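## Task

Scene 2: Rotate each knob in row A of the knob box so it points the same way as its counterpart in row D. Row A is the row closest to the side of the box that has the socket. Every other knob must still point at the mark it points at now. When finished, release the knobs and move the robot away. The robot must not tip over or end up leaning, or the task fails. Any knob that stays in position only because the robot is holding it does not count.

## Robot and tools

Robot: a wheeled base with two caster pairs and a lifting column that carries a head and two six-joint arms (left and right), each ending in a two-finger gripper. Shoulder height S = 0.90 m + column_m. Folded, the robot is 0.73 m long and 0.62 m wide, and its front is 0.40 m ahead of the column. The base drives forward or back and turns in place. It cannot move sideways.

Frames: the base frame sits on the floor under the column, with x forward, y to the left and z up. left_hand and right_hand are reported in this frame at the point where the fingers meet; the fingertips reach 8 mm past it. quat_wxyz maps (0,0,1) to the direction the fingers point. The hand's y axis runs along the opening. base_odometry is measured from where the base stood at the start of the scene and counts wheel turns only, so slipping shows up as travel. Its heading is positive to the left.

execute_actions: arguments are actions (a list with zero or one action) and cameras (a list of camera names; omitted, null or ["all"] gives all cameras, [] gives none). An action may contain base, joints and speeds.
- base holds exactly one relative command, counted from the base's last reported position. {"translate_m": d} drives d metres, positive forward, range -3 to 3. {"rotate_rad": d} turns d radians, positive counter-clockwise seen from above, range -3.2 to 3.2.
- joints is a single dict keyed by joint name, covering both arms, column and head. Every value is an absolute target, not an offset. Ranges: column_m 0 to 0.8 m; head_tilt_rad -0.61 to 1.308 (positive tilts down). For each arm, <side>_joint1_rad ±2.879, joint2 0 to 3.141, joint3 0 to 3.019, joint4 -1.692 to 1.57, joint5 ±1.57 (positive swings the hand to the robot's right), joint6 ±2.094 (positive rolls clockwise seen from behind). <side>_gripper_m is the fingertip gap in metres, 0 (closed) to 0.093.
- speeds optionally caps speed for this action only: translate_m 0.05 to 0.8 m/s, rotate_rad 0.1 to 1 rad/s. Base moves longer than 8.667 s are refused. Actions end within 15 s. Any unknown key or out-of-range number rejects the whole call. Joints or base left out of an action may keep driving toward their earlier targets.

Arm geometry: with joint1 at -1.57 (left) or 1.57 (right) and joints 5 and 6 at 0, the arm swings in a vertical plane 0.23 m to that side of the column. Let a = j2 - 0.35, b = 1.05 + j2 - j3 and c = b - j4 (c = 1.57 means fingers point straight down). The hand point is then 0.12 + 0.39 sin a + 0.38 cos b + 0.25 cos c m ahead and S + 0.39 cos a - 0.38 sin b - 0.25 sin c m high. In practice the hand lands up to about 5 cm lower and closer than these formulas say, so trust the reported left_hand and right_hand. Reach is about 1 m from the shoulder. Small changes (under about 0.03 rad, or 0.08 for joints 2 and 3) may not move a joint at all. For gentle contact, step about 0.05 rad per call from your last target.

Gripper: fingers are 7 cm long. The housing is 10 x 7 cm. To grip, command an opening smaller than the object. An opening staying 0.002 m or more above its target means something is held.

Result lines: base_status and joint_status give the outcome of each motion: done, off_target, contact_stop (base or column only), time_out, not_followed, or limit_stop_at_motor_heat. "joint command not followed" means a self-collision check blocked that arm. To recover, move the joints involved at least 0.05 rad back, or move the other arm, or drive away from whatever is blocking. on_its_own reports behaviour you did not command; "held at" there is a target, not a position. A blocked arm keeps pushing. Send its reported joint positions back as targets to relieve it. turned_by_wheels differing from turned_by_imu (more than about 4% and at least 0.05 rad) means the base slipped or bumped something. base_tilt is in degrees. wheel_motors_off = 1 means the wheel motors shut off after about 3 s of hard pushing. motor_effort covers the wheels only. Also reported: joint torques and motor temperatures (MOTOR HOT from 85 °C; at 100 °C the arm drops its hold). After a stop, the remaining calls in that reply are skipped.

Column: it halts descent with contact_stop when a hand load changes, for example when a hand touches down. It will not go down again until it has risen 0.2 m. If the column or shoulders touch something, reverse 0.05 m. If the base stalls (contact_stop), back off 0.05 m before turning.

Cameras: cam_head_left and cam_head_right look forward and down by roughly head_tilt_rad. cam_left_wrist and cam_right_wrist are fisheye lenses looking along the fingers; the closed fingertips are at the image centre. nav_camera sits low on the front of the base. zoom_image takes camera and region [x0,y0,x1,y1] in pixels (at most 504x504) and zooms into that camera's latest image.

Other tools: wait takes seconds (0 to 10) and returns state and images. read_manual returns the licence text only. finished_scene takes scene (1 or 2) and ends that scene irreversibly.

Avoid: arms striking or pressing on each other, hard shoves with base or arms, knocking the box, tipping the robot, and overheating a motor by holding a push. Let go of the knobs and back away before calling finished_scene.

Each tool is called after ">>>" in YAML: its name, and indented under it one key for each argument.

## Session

>>> execute_actions:
  actions: []

Scene clock: 0.00 s.
Joint torques (N m, as the arm reports them, + toward a larger angle): no reading
Motor temperatures (°C, as the motors report them): left_arm=[34 35 34 35 34 35] | right_arm=[33 36 33 34 34 33]
base_odometry: x=+0.000 y=+0.000 heading=+0.000 (m, m, rad; odometry frame)
turned_by_wheels: +0.000 (rad since the last result)
turned_by_imu: +0.000 (rad since the last result)
base_tilt: forward=-0.2 right=-0.3 (deg)
base_status: not commanded
joint_positions: column_m=+0.554 head_tilt_rad=+0.867 left_joint1_rad=-1.575 left_joint2_rad=+0.901 left_joint3_rad=+0.364 left_joint4_rad=-0.961 left_joint5_rad=-0.029 left_joint6_rad=-0.070 left_gripper_m=+0.095 right_joint1_rad=+1.578 right_joint2_rad=+0.901 right_joint3_rad=+0.401 right_joint4_rad=-0.913 right_joint5_rad=-0.015 right_joint6_rad=-0.083 right_gripper_m=+0.095
joint_status: not commanded
wheel_motors_off: 0
motor_effort: left_wheel=+2 right_wheel=+5 (%)
left_hand: x=+0.1183 y=+0.2287 z=+1.2631 quat_wxyz=(+0.467, +0.022, -0.883, -0.028) (m; base frame)
right_hand: x=+0.1449 y=-0.2213 z=+1.2464 quat_wxyz=(+0.429, +0.037, -0.902, -0.027) (m; base frame)
pictures: cam_head_left, cam_head_right, cam_left_wrist, cam_right_wrist, nav_camera
camera_calibration (this result's frames):
cam_head_left: T_world_to_cam=[[-0.0809462, -0.991722, 0.0996737, -0.0903808], [-0.723769, -0.0102702, -0.689966, 1.08022], [0.685278, -0.127991, -0.716946, 0.995802], [0, 0, 0, 1]] pos_world=[0.0921154, 0.048915, 1.46826]
cam_head_right: T_world_to_cam=[[-0.0603504, -0.992016, 0.110732, -0.20913], [-0.722175, -0.0331876, -0.690913, 1.09095], [0.689072, -0.121665, -0.714407, 0.991839], [0, 0, 0, 1]] pos_world=[0.0917905, -0.050582, 1.48549]
cam_left_wrist: T_world_to_cam=[[0.0281718, -0.998651, -0.0436094, 0.280275], [0.010293, -0.0433346, 0.999008, -1.2463], [-0.99955, -0.0285927, 0.00905832, 0.241453], [0, 0, 0, 1]] pos_world=[0.246277, 0.232793, 1.2551]
cam_right_wrist: T_world_to_cam=[[0.0417635, -0.997212, -0.0618396, -0.146229], [-0.058374, -0.0642232, 0.996227, -1.242], [-0.997421, -0.0379961, -0.0608934, 0.331374], [0, 0, 0, 1]] pos_world=[0.264126, -0.212995, 1.24845]
Images, in order (width x height): cam_head_left 504x504, cam_head_right 504x504, cam_left_wrist 616x616, cam_right_wrist 616x616, nav_camera 504x504.

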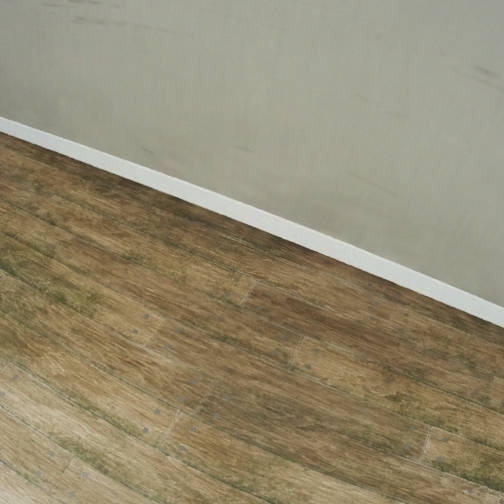

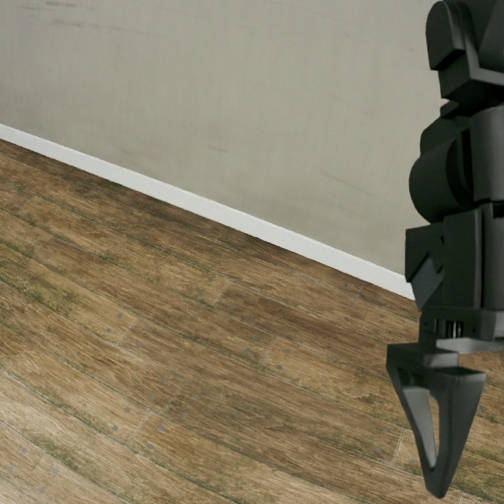

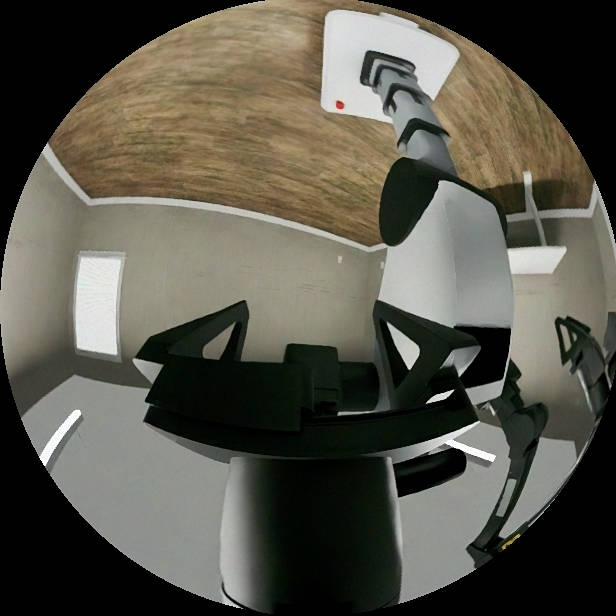

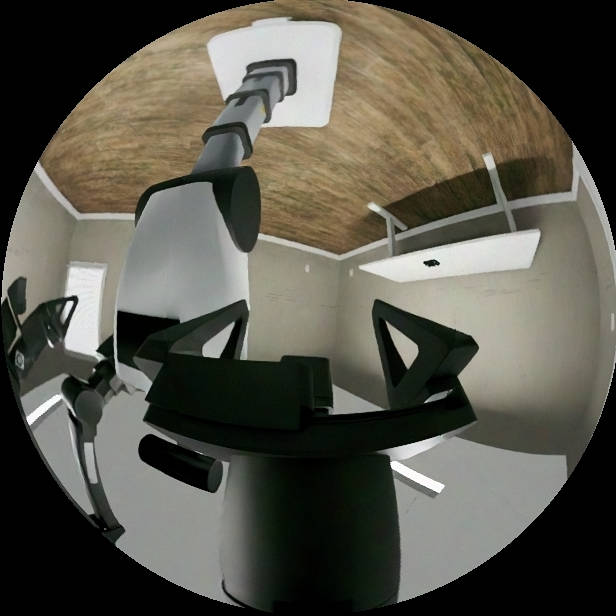

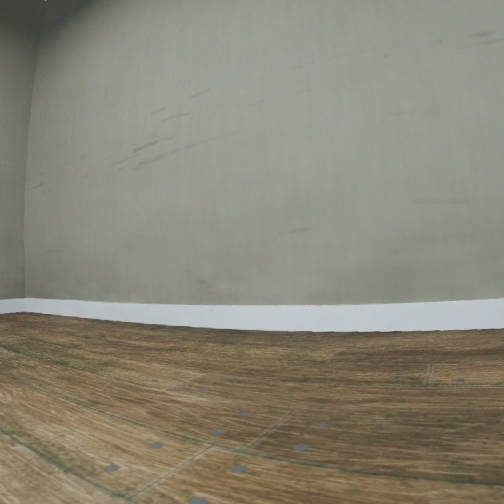

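>>> execute_actions:
  actions:
    - {"base":{"rotate_rad":-2.09},"joints":{"head_tilt_rad":0.6,"right_joint2_rad":1.58,"right_joint3_rad":1.24,"right_joint4_rad":-0.18,"right_joint5_rad":0,"right_joint6_rad":0,"right_gripper_m":0.02}}
  cameras: ["cam_head_left","cam_head_right","nav_camera"]

Scene clock: 3.53 s.
Joint torques (N m, as the arm reports them, + toward a larger angle): left_arm=[ 1.5  -7.22 -1.69 -1.57 -0.11  0.09] | right_arm=[  1.42 -15.05   1.2    0.36   0.     0.12]
Motor temperatures (°C, as the motors report them): left_arm=[34 36 34 35 34 35] | right_arm=[33 37 33 34 34 33]
base_odometry: x=+0.000 y=+0.000 heading=-2.089 (m, m, rad; odometry frame)
turned_by_wheels: -2.089 (rad since the last result)
turned_by_imu: -2.083 (rad since the last result)
base_tilt: forward=-0.2 right=-0.2 (deg)
base_status: done
joint_positions: column_m=+0.554 head_tilt_rad=+0.617 left_joint1_rad=-1.575 left_joint2_rad=+0.901 left_joint3_rad=+0.364 left_joint4_rad=-0.961 left_joint5_rad=-0.029 left_joint6_rad=-0.070 left_gripper_m=+0.095 right_joint1_rad=+1.573 right_joint2_rad=+1.568 right_joint3_rad=+1.244 right_joint4_rad=-0.185 right_joint5_rad=-0.001 right_joint6_rad=-0.010 right_gripper_m=+0.020
joint_status: all done
wheel_motors_off: 0
motor_effort: left_wheel=+2(34) right_wheel=-4(48) (%)
left_hand: x=+0.1183 y=+0.2287 z=+1.2631 quat_wxyz=(+0.467, +0.022, -0.883, -0.028) (m; base frame)
right_hand: x=+0.5649 y=-0.2237 z=+0.9671 quat_wxyz=(-0.007, +0.006, -1.000, -0.002) (m; base frame)
pictures: cam_head_left, cam_head_right, nav_camera
camera_calibration (this result's frames):
cam_head_left: T_world_to_cam=[[-0.103083, -0.991722, 0.0765571, -0.053682], [-0.530637, -0.0102702, -0.847537, 1.31317], [0.841307, -0.127991, -0.525186, 0.692754], [0, 0, 0, 1]] pos_world=[0.108467, 0.048915, 1.4809]
cam_head_right: T_world_to_cam=[[-0.0858622, -0.992016, 0.0923657, -0.179576], [-0.528859, -0.0331876, -0.84806, 1.32324], [0.844355, -0.121665, -0.521787, 0.687505], [0, 0, 0, 1]] pos_world=[0.103892, -0.050582, 1.49751]
Images, in order (width x height): cam_head_left 504x504, cam_head_right 504x504, nav_camera 504x504.

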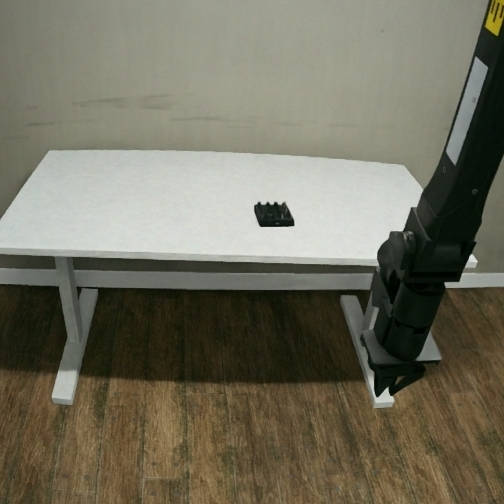

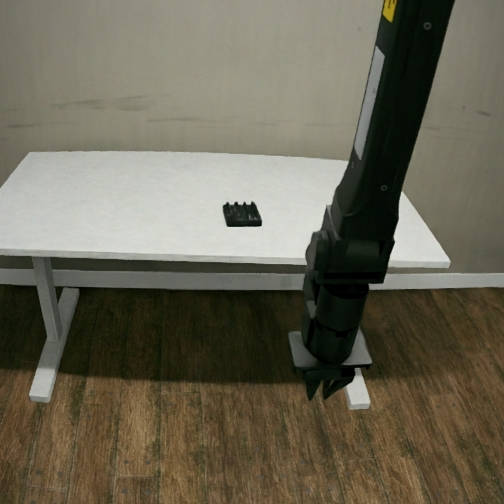

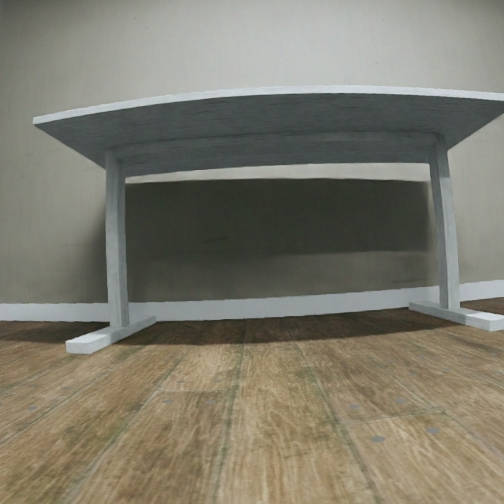

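>>> execute_actions:
  actions:
    - {"base":{"translate_m":0.8},"joints":{"head_tilt_rad":1.0,"column_m":0.47}}
  cameras: ["cam_head_left","cam_right_wrist"]

>>> zoom_image:
  camera: "cam_right_wrist"
  region: [210,100,410,300]

Scene clock: 6.80 s.
Joint torques (N m, as the arm reports them, + toward a larger angle): left_arm=[ 1.6  -6.91 -1.81 -1.56 -0.11  0.09] | right_arm=[  1.77 -13.81   1.48   0.5    0.02   0.21]
Motor temperatures (°C, as the motors report them): left_arm=[34 36 34 35 34 35] | right_arm=[33 37 33 34 34 33]
base_odometry: x=-0.397 y=-0.695 heading=-2.089 (m, m, rad; odometry frame)
turned_by_wheels: +0.000 (rad since the last result)
turned_by_imu: +0.003 (rad since the last result)
base_tilt: forward=+0.0 right=-0.3 (deg)
base_status: done
joint_positions: column_m=+0.470 head_tilt_rad=+1.000 left_joint1_rad=-1.575 left_joint2_rad=+0.901 left_joint3_rad=+0.366 left_joint4_rad=-0.961 left_joint5_rad=-0.029 left_joint6_rad=-0.070 left_gripper_m=+0.095 right_joint1_rad=+1.574 right_joint2_rad=+1.568 right_joint3_rad=+1.241 right_joint4_rad=-0.185 right_joint5_rad=-0.001 right_joint6_rad=-0.010 right_gripper_m=+0.020
joint_status: all done
wheel_motors_off: 0
motor_effort: left_wheel=+2(45) right_wheel=+1(53) (%)
left_hand: x=+0.1193 y=+0.2287 z=+1.1790 quat_wxyz=(+0.466, +0.022, -0.884, -0.028) (m; base frame)
right_hand: x=+0.5628 y=-0.2232 z=+0.8832 quat_wxyz=(-0.006, +0.006, -1.000, -0.002) (m; base frame)
pictures: cam_head_left, cam_right_wrist
camera_calibration (this result's frames):
cam_head_left: T_world_to_cam=[[-0.0670093, -0.991722, 0.10953, -0.097094], [-0.808896, -0.0102702, -0.587862, 0.878114], [0.58412, -0.127991, -0.801512, 1.06404], [0, 0, 0, 1]] pos_world=[0.0822715, 0.048915, 1.37968]
cam_right_wrist: T_world_to_cam=[[-0.00453647, -0.999974, 0.0056854, -0.222316], [-0.818909, 0.00697788, 0.57388, -0.0389637], [-0.573905, -0.00205244, -0.818919, 1.16511], [0, 0, 0, 1]] pos_world=[0.635749, -0.219647, 0.977759]
Images, in order (width x height): cam_head_left 504x504, cam_right_wrist 616x616.

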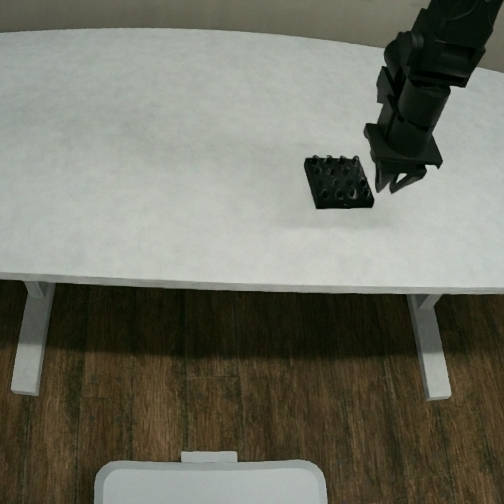

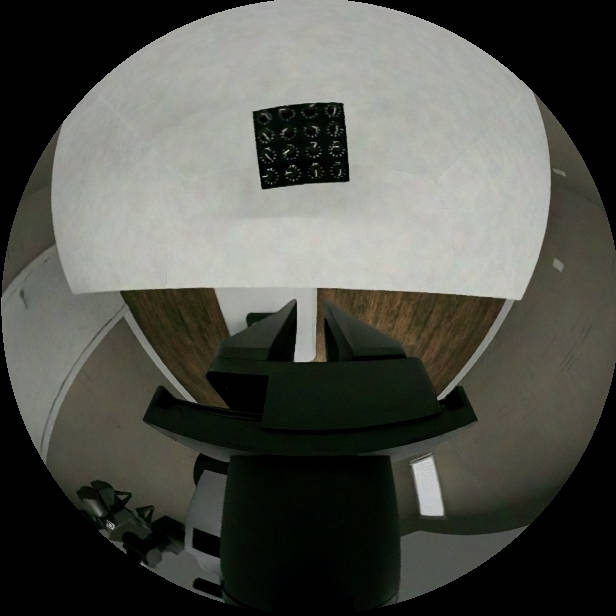

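Region (210, 100, 410, 300) of cam_right_wrist's 616x616 image, scaled by 2.520, with more detail than that image has.

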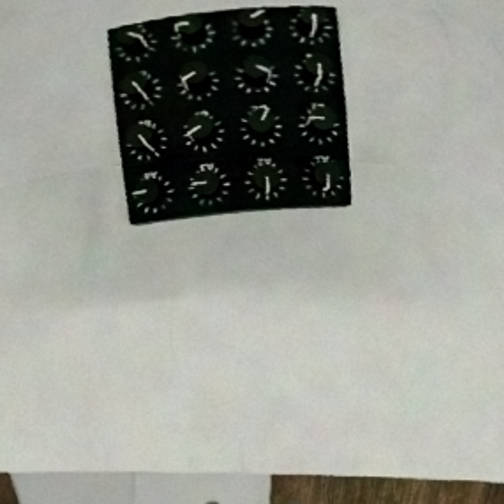

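Similar height as before.

>>> execute_actions:
  actions:
    - {"base":{"translate_m":0.08},"joints":{"column_m":0.39}}
  cameras: ["cam_right_wrist"]

>>> zoom_image:
  camera: "cam_right_wrist"
  region: [210,130,410,330]

Scene clock: 8.53 s.
Joint torques (N m, as the arm reports them, + toward a larger angle): left_arm=[ 1.58 -7.3  -1.91 -1.55 -0.11  0.09] | right_arm=[  0.6  -15.16   1.65   0.29   0.01   0.18]
Motor temperatures (°C, as the motors report them): left_arm=[34 36 34 35 34 35] | right_arm=[33 37 33 34 34 33]
base_odometry: x=-0.436 y=-0.764 heading=-2.089 (m, m, rad; odometry frame)
turned_by_wheels: +0.000 (rad since the last result)
turned_by_imu: +0.001 (rad since the last result)
base_tilt: forward=-0.1 right=-0.2 (deg)
base_status: done
joint_positions: column_m=+0.390 head_tilt_rad=+1.001 left_joint1_rad=-1.575 left_joint2_rad=+0.901 left_joint3_rad=+0.367 left_joint4_rad=-0.961 left_joint5_rad=-0.029 left_joint6_rad=-0.070 left_gripper_m=+0.095 right_joint1_rad=+1.574 right_joint2_rad=+1.569 right_joint3_rad=+1.241 right_joint4_rad=-0.185 right_joint5_rad=-0.001 right_joint6_rad=-0.010 right_gripper_m=+0.020
joint_status: all done
wheel_motors_off: 0
motor_effort: left_wheel=+0(28) right_wheel=+0(33) (%)
left_hand: x=+0.1197 y=+0.2287 z=+1.0988 quat_wxyz=(+0.466, +0.022, -0.884, -0.028) (m; base frame)
right_hand: x=+0.5628 y=-0.2232 z=+0.8030 quat_wxyz=(-0.006, +0.006, -1.000, -0.002) (m; base frame)
pictures: cam_right_wrist
camera_calibration (this result's frames):
cam_right_wrist: T_world_to_cam=[[-0.00453647, -0.999974, 0.0056854, -0.22186], [-0.818909, 0.00697788, 0.57388, 0.00708245], [-0.573905, -0.00205244, -0.818919, 1.09949], [0, 0, 0, 1]] pos_world=[0.635799, -0.219646, 0.897594]
Images, in order (width x height): cam_right_wrist 616x616.

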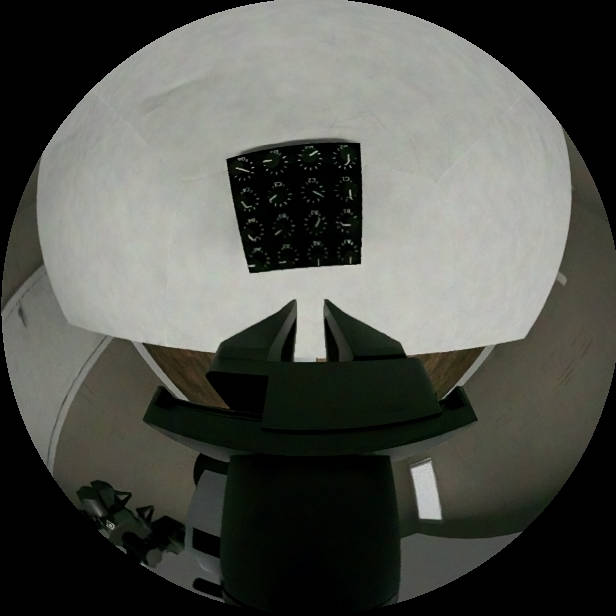

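Region (210, 130, 410, 330) of cam_right_wrist's 616x616 image, scaled by 2.520, with more detail than that image has.

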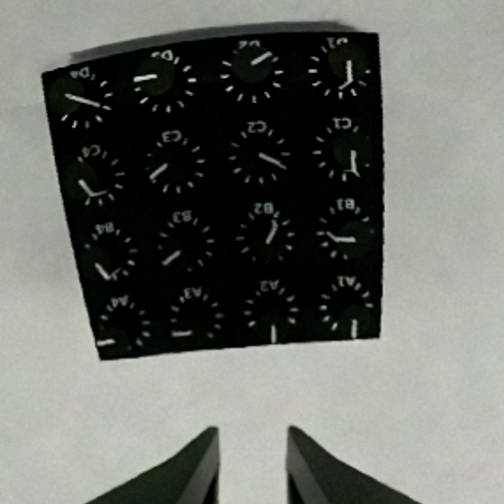

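>>> execute_actions:
  actions:
    - {"base":{"rotate_rad":-0.011},"joints":{"column_m":0.375}}
  cameras: []

>>> execute_actions:
  actions:
    - {"base":{"translate_m":0.023},"joints":{"column_m":0.362}}
  cameras: ["cam_right_wrist"]

>>> zoom_image:
  camera: "cam_right_wrist"
  region: [240,230,380,370]

>>> execute_actions:
  actions:
    - {"joints":{"right_joint6_rad":1.57}}
  cameras: ["cam_right_wrist"]

>>> zoom_image:
  camera: "cam_right_wrist"
  region: [240,230,380,370]

Scene clock: 9.50 s.
Joint torques (N m, as the arm reports them, + toward a larger angle): left_arm=[ 1.44 -7.26 -1.88 -1.54 -0.11  0.09] | right_arm=[  1.58 -14.59   1.32   0.48   0.04   0.15]
Motor temperatures (°C, as the motors report them): left_arm=[34 36 34 35 34 35] | right_arm=[33 37 33 34 34 33]
base_odometry: x=-0.436 y=-0.764 heading=-2.098 (m, m, rad; odometry frame)
turned_by_wheels: -0.009 (rad since the last result)
turned_by_imu: -0.009 (rad since the last result)
base_tilt: forward=-0.3 right=-0.1 (deg)
base_status: done
joint_positions: column_m=+0.375 head_tilt_rad=+1.001 left_joint1_rad=-1.575 left_joint2_rad=+0.901 left_joint3_rad=+0.367 left_joint4_rad=-0.961 left_joint5_rad=-0.029 left_joint6_rad=-0.070 left_gripper_m=+0.095 right_joint1_rad=+1.576 right_joint2_rad=+1.569 right_joint3_rad=+1.241 right_joint4_rad=-0.185 right_joint5_rad=-0.001 right_joint6_rad=-0.010 right_gripper_m=+0.020
joint_status: all done
wheel_motors_off: 0
motor_effort: left_wheel=+1(39) right_wheel=-2(51) (%)
left_hand: x=+0.1197 y=+0.2287 z=+1.0839 quat_wxyz=(+0.466, +0.022, -0.884, -0.028) (m; base frame)
right_hand: x=+0.5622 y=-0.2215 z=+0.7878 quat_wxyz=(-0.005, +0.006, -1.000, -0.003) (m; base frame)
pictures: none
No camera images: the call's "cameras" was empty. Leave "cameras" out to get every camera's image.

Scene clock: 10.50 s.
Joint torques (N m, as the arm reports them, + toward a larger angle): left_arm=[ 1.62 -6.98 -1.73 -1.56 -0.11  0.09] | right_arm=[  1.16 -14.63   1.29   0.6   -0.02   0.18]
Motor temperatures (°C, as the motors report them): left_arm=[34 36 34 35 34 35] | right_arm=[33 38 33 34 34 33]
base_odometry: x=-0.448 y=-0.784 heading=-2.099 (m, m, rad; odometry frame)
turned_by_wheels: -0.001 (rad since the last result)
turned_by_imu: -0.001 (rad since the last result)
base_tilt: forward=-0.2 right=-0.2 (deg)
base_status: done
joint_positions: column_m=+0.362 head_tilt_rad=+1.001 left_joint1_rad=-1.575 left_joint2_rad=+0.900 left_joint3_rad=+0.365 left_joint4_rad=-0.961 left_joint5_rad=-0.029 left_joint6_rad=-0.070 left_gripper_m=+0.095 right_joint1_rad=+1.577 right_joint2_rad=+1.569 right_joint3_rad=+1.240 right_joint4_rad=-0.185 right_joint5_rad=-0.001 right_joint6_rad=-0.010 right_gripper_m=+0.020
joint_status: all done
wheel_motors_off: 0
motor_effort: left_wheel=-1(33) right_wheel=+1(51) (%)
left_hand: x=+0.1191 y=+0.2287 z=+1.0712 quat_wxyz=(+0.466, +0.022, -0.884, -0.028) (m; base frame)
right_hand: x=+0.5615 y=-0.2212 z=+0.7747 quat_wxyz=(-0.005, +0.006, -1.000, -0.003) (m; base frame)
pictures: cam_right_wrist
camera_calibration (this result's frames):
cam_right_wrist: T_world_to_cam=[[-0.00299161, -0.999991, 0.00305631, -0.218512], [-0.817602, 0.00420571, 0.575768, 0.0193679], [-0.575776, -0.000776372, -0.817607, 1.07586], [0, 0, 0, 1]] pos_world=[0.634635, -0.217756, 0.869147]
Images, in order (width x height): cam_right_wrist 616x616.

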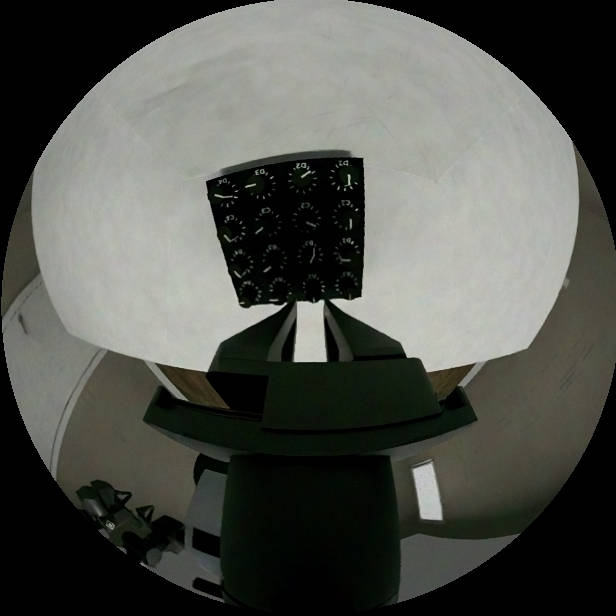

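Region (240, 230, 380, 370) of cam_right_wrist's 616x616 image, scaled by 3.600, with more detail than that image has.

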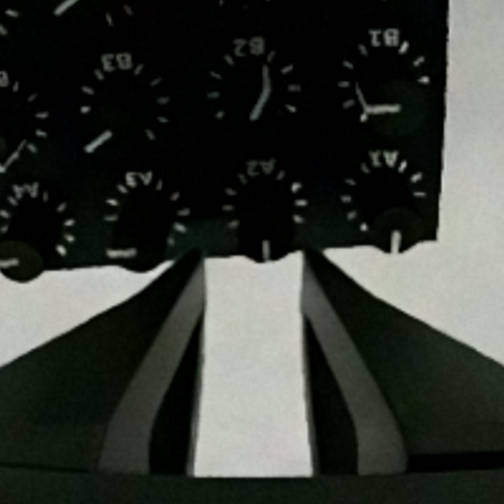

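Scene clock: 12.23 s.
Joint torques (N m, as the arm reports them, + toward a larger angle): left_arm=[ 1.47 -7.11 -1.76 -1.54 -0.11  0.09] | right_arm=[  0.66 -14.92   1.61   0.34   0.1    0.17]
Motor temperatures (°C, as the motors report them): left_arm=[34 36 34 35 34 35] | right_arm=[33 38 33 34 34 33]
base_odometry: x=-0.448 y=-0.784 heading=-2.099 (m, m, rad; odometry frame)
turned_by_wheels: +0.000 (rad since the last result)
turned_by_imu: +0.001 (rad since the last result)
base_tilt: forward=-0.3 right=-0.3 (deg)
base_status: not commanded
joint_positions: column_m=+0.362 head_tilt_rad=+1.001 left_joint1_rad=-1.575 left_joint2_rad=+0.900 left_joint3_rad=+0.365 left_joint4_rad=-0.961 left_joint5_rad=-0.029 left_joint6_rad=-0.070 left_gripper_m=+0.095 right_joint1_rad=+1.577 right_joint2_rad=+1.569 right_joint3_rad=+1.240 right_joint4_rad=-0.185 right_joint5_rad=-0.001 right_joint6_rad=+1.559 right_gripper_m=+0.020
joint_status: all done
wheel_motors_off: 0
motor_effort: left_wheel=-1(0) right_wheel=+1(1) (%)
left_hand: x=+0.1191 y=+0.2287 z=+1.0712 quat_wxyz=(+0.466, +0.022, -0.884, -0.028) (m; base frame)
right_hand: x=+0.5615 y=-0.2212 z=+0.7747 quat_wxyz=(-0.001, -0.702, -0.712, -0.006) (m; base frame)
pictures: cam_right_wrist
camera_calibration (this result's frames):
cam_right_wrist: T_world_to_cam=[[-0.999999, 0.00111247, 0.000439032, 0.564753], [0.00115776, 0.808418, 0.588608, -0.272387], [0.000299889, 0.588608, -0.808419, 0.875671], [0, 0, 0, 1]] pos_world=[0.564805, -0.295853, 0.867989]
Images, in order (width x height): cam_right_wrist 616x616.

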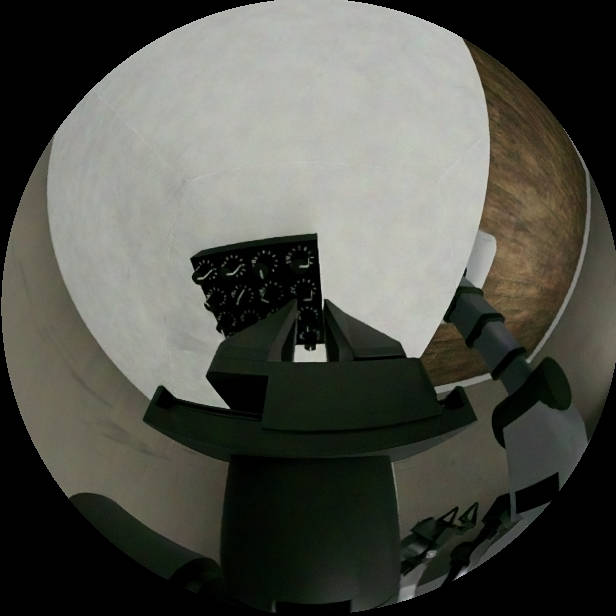

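Region (240, 230, 380, 370) of cam_right_wrist's 616x616 image, scaled by 3.600, with more detail than that image has.

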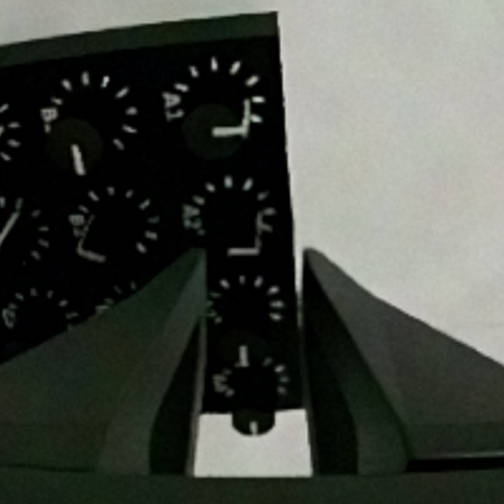

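>>> execute_actions:
  actions:
    - {"base":{"rotate_rad":-0.005}}
  cameras: []

>>> execute_actions:
  actions:
    - {"base":{"translate_m":0.006}}
  cameras: []

>>> execute_actions:
  actions:
    - {"joints":{"column_m":0.345}}
  cameras: ["cam_right_wrist"]

>>> zoom_image:
  camera: "cam_right_wrist"
  region: [240,230,380,370]

Scene clock: 13.07 s.
Joint torques (N m, as the arm reports them, + toward a larger angle): left_arm=[ 1.66 -6.93 -1.77 -1.56 -0.11  0.09] | right_arm=[  0.97 -14.31   1.57   0.24   0.09   0.18]
Motor temperatures (°C, as the motors report them): left_arm=[34 36 34 35 34 35] | right_arm=[33 38 33 34 34 33]
base_odometry: x=-0.448 y=-0.784 heading=-2.102 (m, m, rad; odometry frame)
turned_by_wheels: -0.003 (rad since the last result)
turned_by_imu: -0.003 (rad since the last result)
base_tilt: forward=-0.1 right=-0.1 (deg)
base_status: done
joint_positions: column_m=+0.362 head_tilt_rad=+1.001 left_joint1_rad=-1.575 left_joint2_rad=+0.900 left_joint3_rad=+0.365 left_joint4_rad=-0.961 left_joint5_rad=-0.029 left_joint6_rad=-0.070 left_gripper_m=+0.095 right_joint1_rad=+1.577 right_joint2_rad=+1.569 right_joint3_rad=+1.240 right_joint4_rad=-0.185 right_joint5_rad=-0.001 right_joint6_rad=+1.559 right_gripper_m=+0.020
joint_status: not commanded
wheel_motors_off: 0
motor_effort: left_wheel=+1(27) right_wheel=-1(37) (%)
left_hand: x=+0.1191 y=+0.2287 z=+1.0712 quat_wxyz=(+0.466, +0.022, -0.884, -0.028) (m; base frame)
right_hand: x=+0.5615 y=-0.2212 z=+0.7747 quat_wxyz=(-0.001, -0.702, -0.712, -0.006) (m; base frame)
pictures: none
No camera images: the call's "cameras" was empty. Leave "cameras" out to get every camera's image.

Scene clock: 13.70 s.
Joint torques (N m, as the arm reports them, + toward a larger angle): left_arm=[ 1.59 -7.12 -1.85 -1.57 -0.11  0.09] | right_arm=[  0.   -14.6    1.39   0.01   0.13   0.18]
Motor temperatures (°C, as the motors report them): left_arm=[34 36 34 35 34 35] | right_arm=[33 38 33 34 34 33]
base_odometry: x=-0.451 y=-0.789 heading=-2.102 (m, m, rad; odometry frame)
turned_by_wheels: +0.000 (rad since the last result)
turned_by_imu: +0.000 (rad since the last result)
base_tilt: forward=-0.2 right=-0.3 (deg)
base_status: done
joint_positions: column_m=+0.362 head_tilt_rad=+1.001 left_joint1_rad=-1.575 left_joint2_rad=+0.900 left_joint3_rad=+0.367 left_joint4_rad=-0.961 left_joint5_rad=-0.029 left_joint6_rad=-0.070 left_gripper_m=+0.095 right_joint1_rad=+1.577 right_joint2_rad=+1.569 right_joint3_rad=+1.240 right_joint4_rad=-0.185 right_joint5_rad=-0.001 right_joint6_rad=+1.559 right_gripper_m=+0.020
joint_status: not commanded
wheel_motors_off: 0
motor_effort: left_wheel=+0(30) right_wheel=+1(33) (%)
left_hand: x=+0.1197 y=+0.2287 z=+1.0709 quat_wxyz=(+0.466, +0.022, -0.884, -0.028) (m; base frame)
right_hand: x=+0.5619 y=-0.2212 z=+0.7748 quat_wxyz=(-0.001, -0.702, -0.712, -0.006) (m; base frame)
pictures: none
No camera images: the call's "cameras" was empty. Leave "cameras" out to get every camera's image.

Scene clock: 14.50 s.
Joint torques (N m, as the arm reports them, + toward a larger angle): left_arm=[ 1.55 -7.11 -1.83 -1.54 -0.11  0.09] | right_arm=[  0.73 -14.94   1.41   0.31   0.01   0.16]
Motor temperatures (°C, as the motors report them): left_arm=[34 36 34 35 34 35] | right_arm=[33 38 33 34 34 33]
base_odometry: x=-0.451 y=-0.789 heading=-2.102 (m, m, rad; odometry frame)
turned_by_wheels: +0.000 (rad since the last result)
turned_by_imu: +0.000 (rad since the last result)
base_tilt: forward=-0.2 right=+0.0 (deg)
base_status: not commanded
joint_positions: column_m=+0.345 head_tilt_rad=+1.001 left_joint1_rad=-1.575 left_joint2_rad=+0.900 left_joint3_rad=+0.367 left_joint4_rad=-0.961 left_joint5_rad=-0.029 left_joint6_rad=-0.070 left_gripper_m=+0.095 right_joint1_rad=+1.577 right_joint2_rad=+1.570 right_joint3_rad=+1.240 right_joint4_rad=-0.185 right_joint5_rad=-0.001 right_joint6_rad=+1.559 right_gripper_m=+0.020
joint_status: all done
wheel_motors_off: 0
motor_effort: left_wheel=-1(1) right_wheel=+2(1) (%)
left_hand: x=+0.1197 y=+0.2287 z=+1.0539 quat_wxyz=(+0.466, +0.022, -0.884, -0.028) (m; base frame)
right_hand: x=+0.5618 y=-0.2212 z=+0.7576 quat_wxyz=(-0.001, -0.702, -0.712, -0.006) (m; base frame)
pictures: cam_right_wrist
camera_calibration (this result's frames):
cam_right_wrist: T_world_to_cam=[[-0.999999, 0.00111447, 0.0000575651, 0.565337], [0.000934844, 0.808417, 0.588609, -0.262193], [0.000609453, 0.588609, -0.808418, 0.861664], [0, 0, 0, 1]] pos_world=[0.565056, -0.295851, 0.850881]
Images, in order (width x height): cam_right_wrist 616x616.

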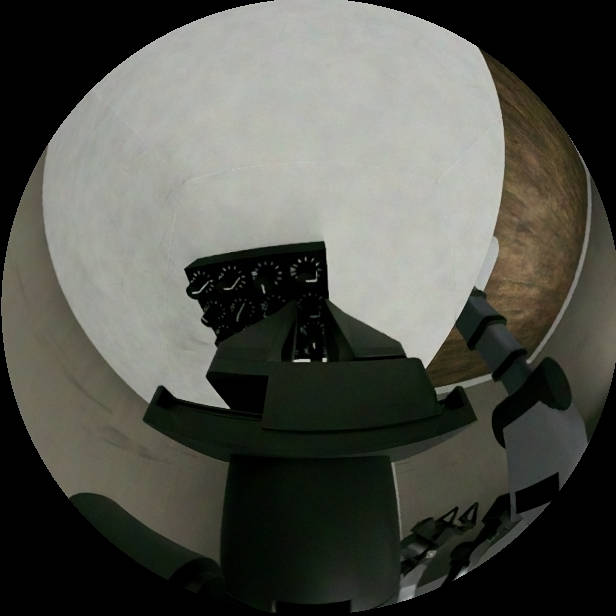

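Region (240, 230, 380, 370) of cam_right_wrist's 616x616 image, scaled by 3.600, with more detail than that image has.

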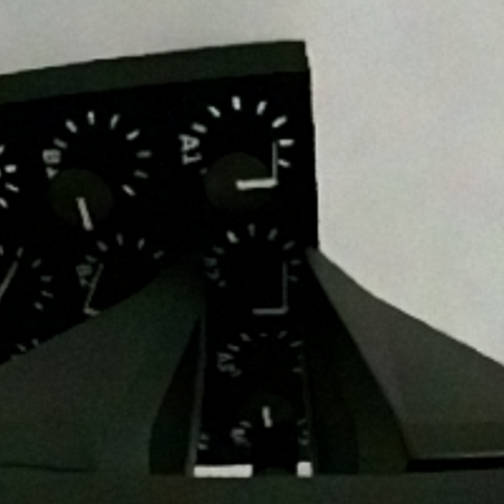

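>>> execute_actions:
  actions:
    - {"joints":{"right_gripper_m":0.004}}
  cameras: []

>>> execute_actions:
  actions:
    - {"joints":{"right_joint6_rad":-0.55}}
  cameras: []

>>> execute_actions:
  actions:
    - {"joints":{"right_gripper_m":0.02}}
  cameras: []

>>> execute_actions:
  actions:
    - {"joints":{"column_m":0.362}}
  cameras: []

>>> execute_actions:
  actions:
    - {"base":{"rotate_rad":0.098},"joints":{"right_joint6_rad":0.5}}
  cameras: []

>>> execute_actions:
  actions:
    - {"base":{"translate_m":-0.025},"joints":{"right_joint6_rad":1.57}}
  cameras: ["cam_right_wrist"]

>>> zoom_image:
  camera: "cam_right_wrist"
  region: [240,230,380,370]

Scene clock: 15.27 s.
Joint torques (N m, as the arm reports them, + toward a larger angle): left_arm=[ 1.59 -7.16 -1.87 -1.54 -0.11  0.1 ] | right_arm=[  1.04 -15.27   1.29   0.24   0.05   0.19]
Motor temperatures (°C, as the motors report them): left_arm=[34 36 34 35 34 35] | right_arm=[33 38 33 34 34 33]
base_odometry: x=-0.451 y=-0.789 heading=-2.102 (m, m, rad; odometry frame)
turned_by_wheels: +0.000 (rad since the last result)
turned_by_imu: +0.000 (rad since the last result)
base_tilt: forward=-0.2 right=-0.2 (deg)
base_status: not commanded
joint_positions: column_m=+0.345 head_tilt_rad=+1.001 left_joint1_rad=-1.575 left_joint2_rad=+0.900 left_joint3_rad=+0.367 left_joint4_rad=-0.961 left_joint5_rad=-0.029 left_joint6_rad=-0.070 left_gripper_m=+0.095 right_joint1_rad=+1.577 right_joint2_rad=+1.570 right_joint3_rad=+1.240 right_joint4_rad=-0.185 right_joint5_rad=-0.001 right_joint6_rad=+1.559 right_gripper_m=+0.010
joint_status: right_gripper_m off_target (ended at +0.010, target +0.004)
wheel_motors_off: 0
motor_effort: left_wheel=-1(0) right_wheel=+2(2) (%)
left_hand: x=+0.1197 y=+0.2287 z=+1.0539 quat_wxyz=(+0.466, +0.022, -0.884, -0.028) (m; base frame)
right_hand: x=+0.5618 y=-0.2213 z=+0.7576 quat_wxyz=(-0.001, -0.702, -0.712, -0.006) (m; base frame)
pictures: none
No camera images: the call's "cameras" was empty. Leave "cameras" out to get every camera's image.

Scene clock: 17.23 s.
Joint torques (N m, as the arm reports them, + toward a larger angle): left_arm=[ 1.56 -7.19 -1.81 -1.53 -0.12  0.09] | right_arm=[  0.29 -14.62   1.65   0.33  -0.19  -0.02]
Motor temperatures (°C, as the motors report them): left_arm=[34 36 34 35 34 35] | right_arm=[33 38 33 34 34 33]
base_odometry: x=-0.451 y=-0.789 heading=-2.102 (m, m, rad; odometry frame)
turned_by_wheels: +0.000 (rad since the last result)
turned_by_imu: +0.001 (rad since the last result)
base_tilt: forward=-0.2 right=-0.1 (deg)
base_status: not commanded
joint_positions: column_m=+0.345 head_tilt_rad=+1.001 left_joint1_rad=-1.575 left_joint2_rad=+0.900 left_joint3_rad=+0.367 left_joint4_rad=-0.961 left_joint5_rad=-0.029 left_joint6_rad=-0.070 left_gripper_m=+0.095 right_joint1_rad=+1.576 right_joint2_rad=+1.570 right_joint3_rad=+1.240 right_joint4_rad=-0.185 right_joint5_rad=+0.002 right_joint6_rad=-0.537 right_gripper_m=+0.010
joint_status: all done
wheel_motors_off: 0
motor_effort: left_wheel=-1(0) right_wheel=+2(2) (%)
left_hand: x=+0.1197 y=+0.2287 z=+1.0539 quat_wxyz=(+0.466, +0.022, -0.884, -0.028) (m; base frame)
right_hand: x=+0.5615 y=-0.2220 z=+0.7576 quat_wxyz=(-0.005, +0.267, -0.964, +0.000) (m; base frame)
pictures: none
No camera images: the call's "cameras" was empty. Leave "cameras" out to get every camera's image.

Scene clock: 17.70 s.
Joint torques (N m, as the arm reports them, + toward a larger angle): left_arm=[ 1.58 -7.14 -1.9  -1.57 -0.11  0.09] | right_arm=[  1.1  -14.6    1.47   0.41  -0.13   0.05]
Motor temperatures (°C, as the motors report them): left_arm=[34 36 34 35 34 35] | right_arm=[33 38 33 34 34 33]
base_odometry: x=-0.451 y=-0.789 heading=-2.102 (m, m, rad; odometry frame)
turned_by_wheels: +0.000 (rad since the last result)
turned_by_imu: +0.000 (rad since the last result)
base_tilt: forward=-0.3 right=-0.3 (deg)
base_status: not commanded
joint_positions: column_m=+0.345 head_tilt_rad=+1.001 left_joint1_rad=-1.575 left_joint2_rad=+0.900 left_joint3_rad=+0.367 left_joint4_rad=-0.961 left_joint5_rad=-0.029 left_joint6_rad=-0.070 left_gripper_m=+0.095 right_joint1_rad=+1.576 right_joint2_rad=+1.570 right_joint3_rad=+1.240 right_joint4_rad=-0.185 right_joint5_rad=+0.002 right_joint6_rad=-0.538 right_gripper_m=+0.020
joint_status: all done
wheel_motors_off: 0
motor_effort: left_wheel=+0(0) right_wheel=+2(2) (%)
left_hand: x=+0.1197 y=+0.2287 z=+1.0539 quat_wxyz=(+0.466, +0.022, -0.884, -0.028) (m; base frame)
right_hand: x=+0.5615 y=-0.2220 z=+0.7576 quat_wxyz=(-0.005, +0.267, -0.964, +0.000) (m; base frame)
pictures: none
No camera images: the call's "cameras" was empty. Leave "cameras" out to get every camera's image.

Scene clock: 18.50 s.
Joint torques (N m, as the arm reports them, + toward a larger angle): left_arm=[ 1.56 -7.21 -1.81 -1.55 -0.11  0.09] | right_arm=[  0.98 -15.12   1.5    0.51  -0.11   0.05]
Motor temperatures (°C, as the motors report them): left_arm=[34 36 34 35 34 35] | right_arm=[33 38 33 34 34 33]
base_odometry: x=-0.451 y=-0.789 heading=-2.102 (m, m, rad; odometry frame)
turned_by_wheels: +0.000 (rad since the last result)
turned_by_imu: +0.000 (rad since the last result)
base_tilt: forward=-0.3 right=-0.1 (deg)
base_status: not commanded
joint_positions: column_m=+0.362 head_tilt_rad=+1.001 left_joint1_rad=-1.575 left_joint2_rad=+0.900 left_joint3_rad=+0.367 left_joint4_rad=-0.961 left_joint5_rad=-0.029 left_joint6_rad=-0.070 left_gripper_m=+0.095 right_joint1_rad=+1.576 right_joint2_rad=+1.570 right_joint3_rad=+1.240 right_joint4_rad=-0.185 right_joint5_rad=+0.002 right_joint6_rad=-0.538 right_gripper_m=+0.020
joint_status: all done
wheel_motors_off: 0
motor_effort: left_wheel=+0(1) right_wheel=+2(2) (%)
left_hand: x=+0.1197 y=+0.2287 z=+1.0708 quat_wxyz=(+0.466, +0.022, -0.884, -0.028) (m; base frame)
right_hand: x=+0.5615 y=-0.2220 z=+0.7745 quat_wxyz=(-0.005, +0.267, -0.964, +0.000) (m; base frame)
pictures: none
No camera images: the call's "cameras" was empty. Leave "cameras" out to get every camera's image.

Scene clock: 19.97 s.
Joint torques (N m, as the arm reports them, + toward a larger angle): left_arm=[ 1.47 -7.25 -1.82 -1.57 -0.11  0.09] | right_arm=[  0.79 -14.17   1.49   0.61  -0.07   0.19]
Motor temperatures (°C, as the motors report them): left_arm=[34 36 34 35 34 35] | right_arm=[33 38 33 34 34 33]
base_odometry: x=-0.451 y=-0.790 heading=-2.006 (m, m, rad; odometry frame)
turned_by_wheels: +0.096 (rad since the last result)
turned_by_imu: +0.097 (rad since the last result)
base_tilt: forward=-0.3 right=-0.2 (deg)
base_status: done
joint_positions: column_m=+0.362 head_tilt_rad=+1.001 left_joint1_rad=-1.575 left_joint2_rad=+0.900 left_joint3_rad=+0.367 left_joint4_rad=-0.961 left_joint5_rad=-0.029 left_joint6_rad=-0.070 left_gripper_m=+0.095 right_joint1_rad=+1.581 right_joint2_rad=+1.570 right_joint3_rad=+1.240 right_joint4_rad=-0.185 right_joint5_rad=+0.001 right_joint6_rad=+0.489 right_gripper_m=+0.020
joint_status: all done
wheel_motors_off: 0
motor_effort: left_wheel=-1(39) right_wheel=+1(44) (%)
left_hand: x=+0.1197 y=+0.2287 z=+1.0708 quat_wxyz=(+0.466, +0.022, -0.884, -0.028) (m; base frame)
right_hand: x=+0.5613 y=-0.2191 z=+0.7744 quat_wxyz=(-0.003, -0.240, -0.971, -0.005) (m; base frame)
pictures: none
No camera images: the call's "cameras" was empty. Leave "cameras" out to get every camera's image.

Scene clock: 21.43 s.
Joint torques (N m, as the arm reports them, + toward a larger angle): left_arm=[ 1.58 -6.99 -1.56 -1.58 -0.11  0.1 ] | right_arm=[  1.04 -14.7    1.55   0.41  -0.02   0.19]
Motor temperatures (°C, as the motors report them): left_arm=[34 36 34 35 34 35] | right_arm=[33 38 33 34 34 33]
base_odometry: x=-0.440 y=-0.767 heading=-2.007 (m, m, rad; odometry frame)
turned_by_wheels: -0.001 (rad since the last result)
turned_by_imu: +0.000 (rad since the last result)
base_tilt: forward=-0.2 right=-0.2 (deg)
base_status: done
joint_positions: column_m=+0.362 head_tilt_rad=+1.001 left_joint1_rad=-1.575 left_joint2_rad=+0.899 left_joint3_rad=+0.363 left_joint4_rad=-0.961 left_joint5_rad=-0.029 left_joint6_rad=-0.070 left_gripper_m=+0.095 right_joint1_rad=+1.580 right_joint2_rad=+1.570 right_joint3_rad=+1.237 right_joint4_rad=-0.185 right_joint5_rad=+0.001 right_joint6_rad=+1.559 right_gripper_m=+0.020
joint_status: all done
wheel_motors_off: 0
motor_effort: left_wheel=-2(58) right_wheel=+0(29) (%)
left_hand: x=+0.1180 y=+0.2287 z=+1.0715 quat_wxyz=(+0.467, +0.022, -0.883, -0.028) (m; base frame)
right_hand: x=+0.5594 y=-0.2193 z=+0.7741 quat_wxyz=(+0.000, -0.701, -0.713, -0.005) (m; base frame)
pictures: cam_right_wrist
camera_calibration (this result's frames):
cam_right_wrist: T_world_to_cam=[[-0.999992, -0.000611473, 0.00386359, 0.55968], [0.00178214, 0.808025, 0.589145, -0.274389], [-0.00348212, 0.589148, -0.808018, 0.87598], [0, 0, 0, 1]] pos_world=[0.563215, -0.294026, 0.8673]
Images, in order (width x height): cam_right_wrist 616x616.

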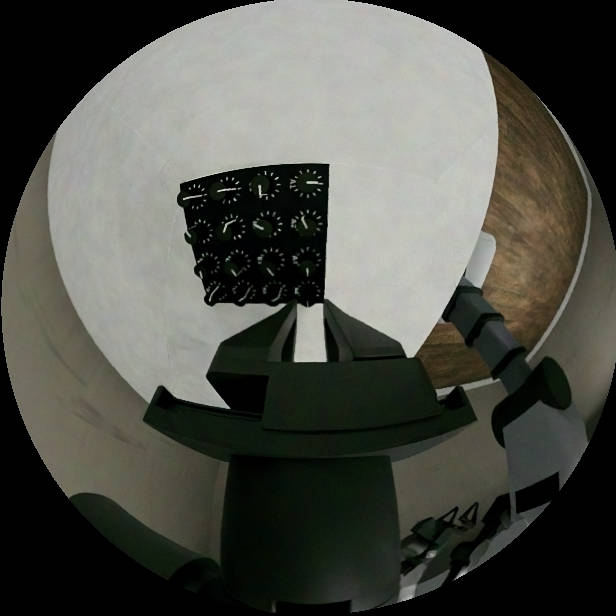

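Region (240, 230, 380, 370) of cam_right_wrist's 616x616 image, scaled by 3.600, with more detail than that image has.

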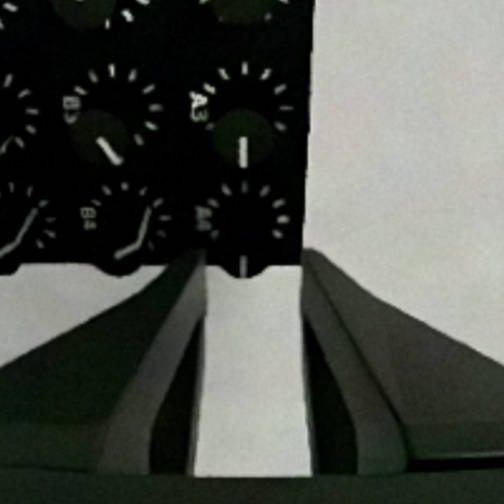

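Needs about 2.5 mm forward and 2 mm right.

>>> execute_actions:
  actions:
    - {"base":{"rotate_rad":-0.004}}
  cameras: []

>>> execute_actions:
  actions:
    - {"base":{"translate_m":0.003}}
  cameras: []

>>> execute_actions:
  actions:
    - {"joints":{"column_m":0.345}}
  cameras: ["cam_right_wrist"]

>>> zoom_image:
  camera: "cam_right_wrist"
  region: [240,230,380,370]

Scene clock: 22.07 s.
Joint torques (N m, as the arm reports them, + toward a larger angle): left_arm=[ 1.53 -7.08 -1.6  -1.56 -0.12  0.09] | right_arm=[  0.71 -14.97   1.49   0.33  -0.05   0.15]
Motor temperatures (°C, as the motors report them): left_arm=[34 36 34 35 34 35] | right_arm=[33 38 33 34 34 33]
base_odometry: x=-0.440 y=-0.767 heading=-2.011 (m, m, rad; odometry frame)
turned_by_wheels: -0.004 (rad since the last result)
turned_by_imu: -0.003 (rad since the last result)
base_tilt: forward=-0.3 right=-0.1 (deg)
base_status: done
joint_positions: column_m=+0.362 head_tilt_rad=+1.001 left_joint1_rad=-1.575 left_joint2_rad=+0.899 left_joint3_rad=+0.364 left_joint4_rad=-0.961 left_joint5_rad=-0.029 left_joint6_rad=-0.070 left_gripper_m=+0.095 right_joint1_rad=+1.578 right_joint2_rad=+1.570 right_joint3_rad=+1.237 right_joint4_rad=-0.185 right_joint5_rad=+0.001 right_joint6_rad=+1.559 right_gripper_m=+0.020
joint_status: not commanded
wheel_motors_off: 0
motor_effort: left_wheel=+1(20) right_wheel=+0(19) (%)
left_hand: x=+0.1182 y=+0.2287 z=+1.0715 quat_wxyz=(+0.467, +0.022, -0.884, -0.028) (m; base frame)
right_hand: x=+0.5594 y=-0.2206 z=+0.7741 quat_wxyz=(+0.000, -0.702, -0.713, -0.004) (m; base frame)
pictures: none
No camera images: the call's "cameras" was empty. Leave "cameras" out to get every camera's image.

Scene clock: 22.97 s.
Joint torques (N m, as the arm reports them, + toward a larger angle): left_arm=[ 1.55 -7.06 -1.74 -1.58 -0.11  0.09] | right_arm=[  1.11 -14.64   1.67   0.35   0.     0.19]
Motor temperatures (°C, as the motors report them): left_arm=[34 36 34 35 34 35] | right_arm=[33 38 33 34 34 33]
base_odometry: x=-0.442 y=-0.770 heading=-2.011 (m, m, rad; odometry frame)
turned_by_wheels: +0.000 (rad since the last result)
turned_by_imu: +0.001 (rad since the last result)
base_tilt: forward=-0.3 right=-0.2 (deg)
base_status: done
joint_positions: column_m=+0.362 head_tilt_rad=+1.001 left_joint1_rad=-1.575 left_joint2_rad=+0.899 left_joint3_rad=+0.365 left_joint4_rad=-0.961 left_joint5_rad=-0.029 left_joint6_rad=-0.070 left_gripper_m=+0.095 right_joint1_rad=+1.578 right_joint2_rad=+1.571 right_joint3_rad=+1.239 right_joint4_rad=-0.185 right_joint5_rad=+0.001 right_joint6_rad=+1.559 right_gripper_m=+0.020
joint_status: not commanded
wheel_motors_off: 0
motor_effort: left_wheel=+1(41) right_wheel=+1(47) (%)
left_hand: x=+0.1188 y=+0.2287 z=+1.0712 quat_wxyz=(+0.466, +0.022, -0.884, -0.028) (m; base frame)
right_hand: x=+0.5603 y=-0.2206 z=+0.7737 quat_wxyz=(-0.001, -0.702, -0.713, -0.004) (m; base frame)
pictures: none
No camera images: the call's "cameras" was empty. Leave "cameras" out to get every camera's image.

Scene clock: 23.77 s.
Joint torques (N m, as the arm reports them, + toward a larger angle): left_arm=[ 1.57 -7.02 -1.68 -1.57 -0.11  0.09] | right_arm=[  1.13 -14.33   1.46   0.47  -0.02   0.15]
Motor temperatures (°C, as the motors report them): left_arm=[34 36 34 35 34 35] | right_arm=[33 38 33 34 34 33]
base_odometry: x=-0.442 y=-0.770 heading=-2.011 (m, m, rad; odometry frame)
turned_by_wheels: +0.000 (rad since the last result)
turned_by_imu: +0.000 (rad since the last result)
base_tilt: forward=-0.3 right=-0.1 (deg)
base_status: not commanded
joint_positions: column_m=+0.345 head_tilt_rad=+1.001 left_joint1_rad=-1.575 left_joint2_rad=+0.899 left_joint3_rad=+0.365 left_joint4_rad=-0.961 left_joint5_rad=-0.029 left_joint6_rad=-0.070 left_gripper_m=+0.095 right_joint1_rad=+1.578 right_joint2_rad=+1.571 right_joint3_rad=+1.239 right_joint4_rad=-0.185 right_joint5_rad=+0.001 right_joint6_rad=+1.559 right_gripper_m=+0.020
joint_status: all done
wheel_motors_off: 0
motor_effort: left_wheel=+1(1) right_wheel=+3(3) (%)
left_hand: x=+0.1188 y=+0.2287 z=+1.0543 quat_wxyz=(+0.466, +0.022, -0.884, -0.028) (m; base frame)
right_hand: x=+0.5603 y=-0.2206 z=+0.7568 quat_wxyz=(-0.001, -0.702, -0.713, -0.004) (m; base frame)
pictures: cam_right_wrist
camera_calibration (this result's frames):
cam_right_wrist: T_world_to_cam=[[-0.999996, 0.000356092, 0.00271942, 0.561692], [0.0018866, 0.808993, 0.587816, -0.262058], [-0.00199067, 0.587819, -0.80899, 0.862409], [0, 0, 0, 1]] pos_world=[0.563902, -0.295137, 0.850195]
Images, in order (width x height): cam_right_wrist 616x616.

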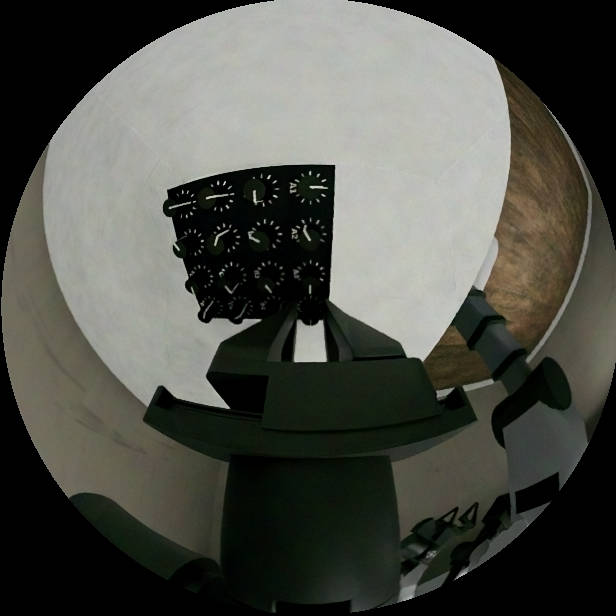

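Region (240, 230, 380, 370) of cam_right_wrist's 616x616 image, scaled by 3.600, with more detail than that image has.

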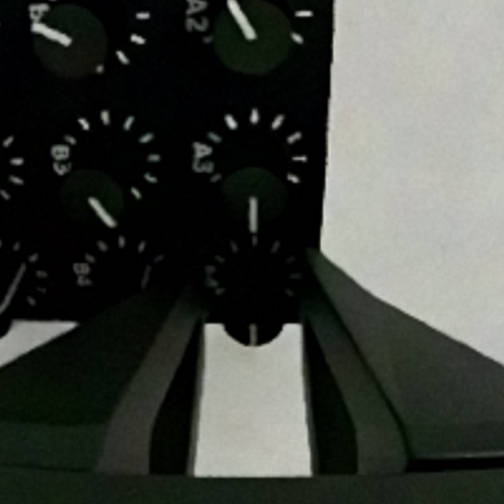

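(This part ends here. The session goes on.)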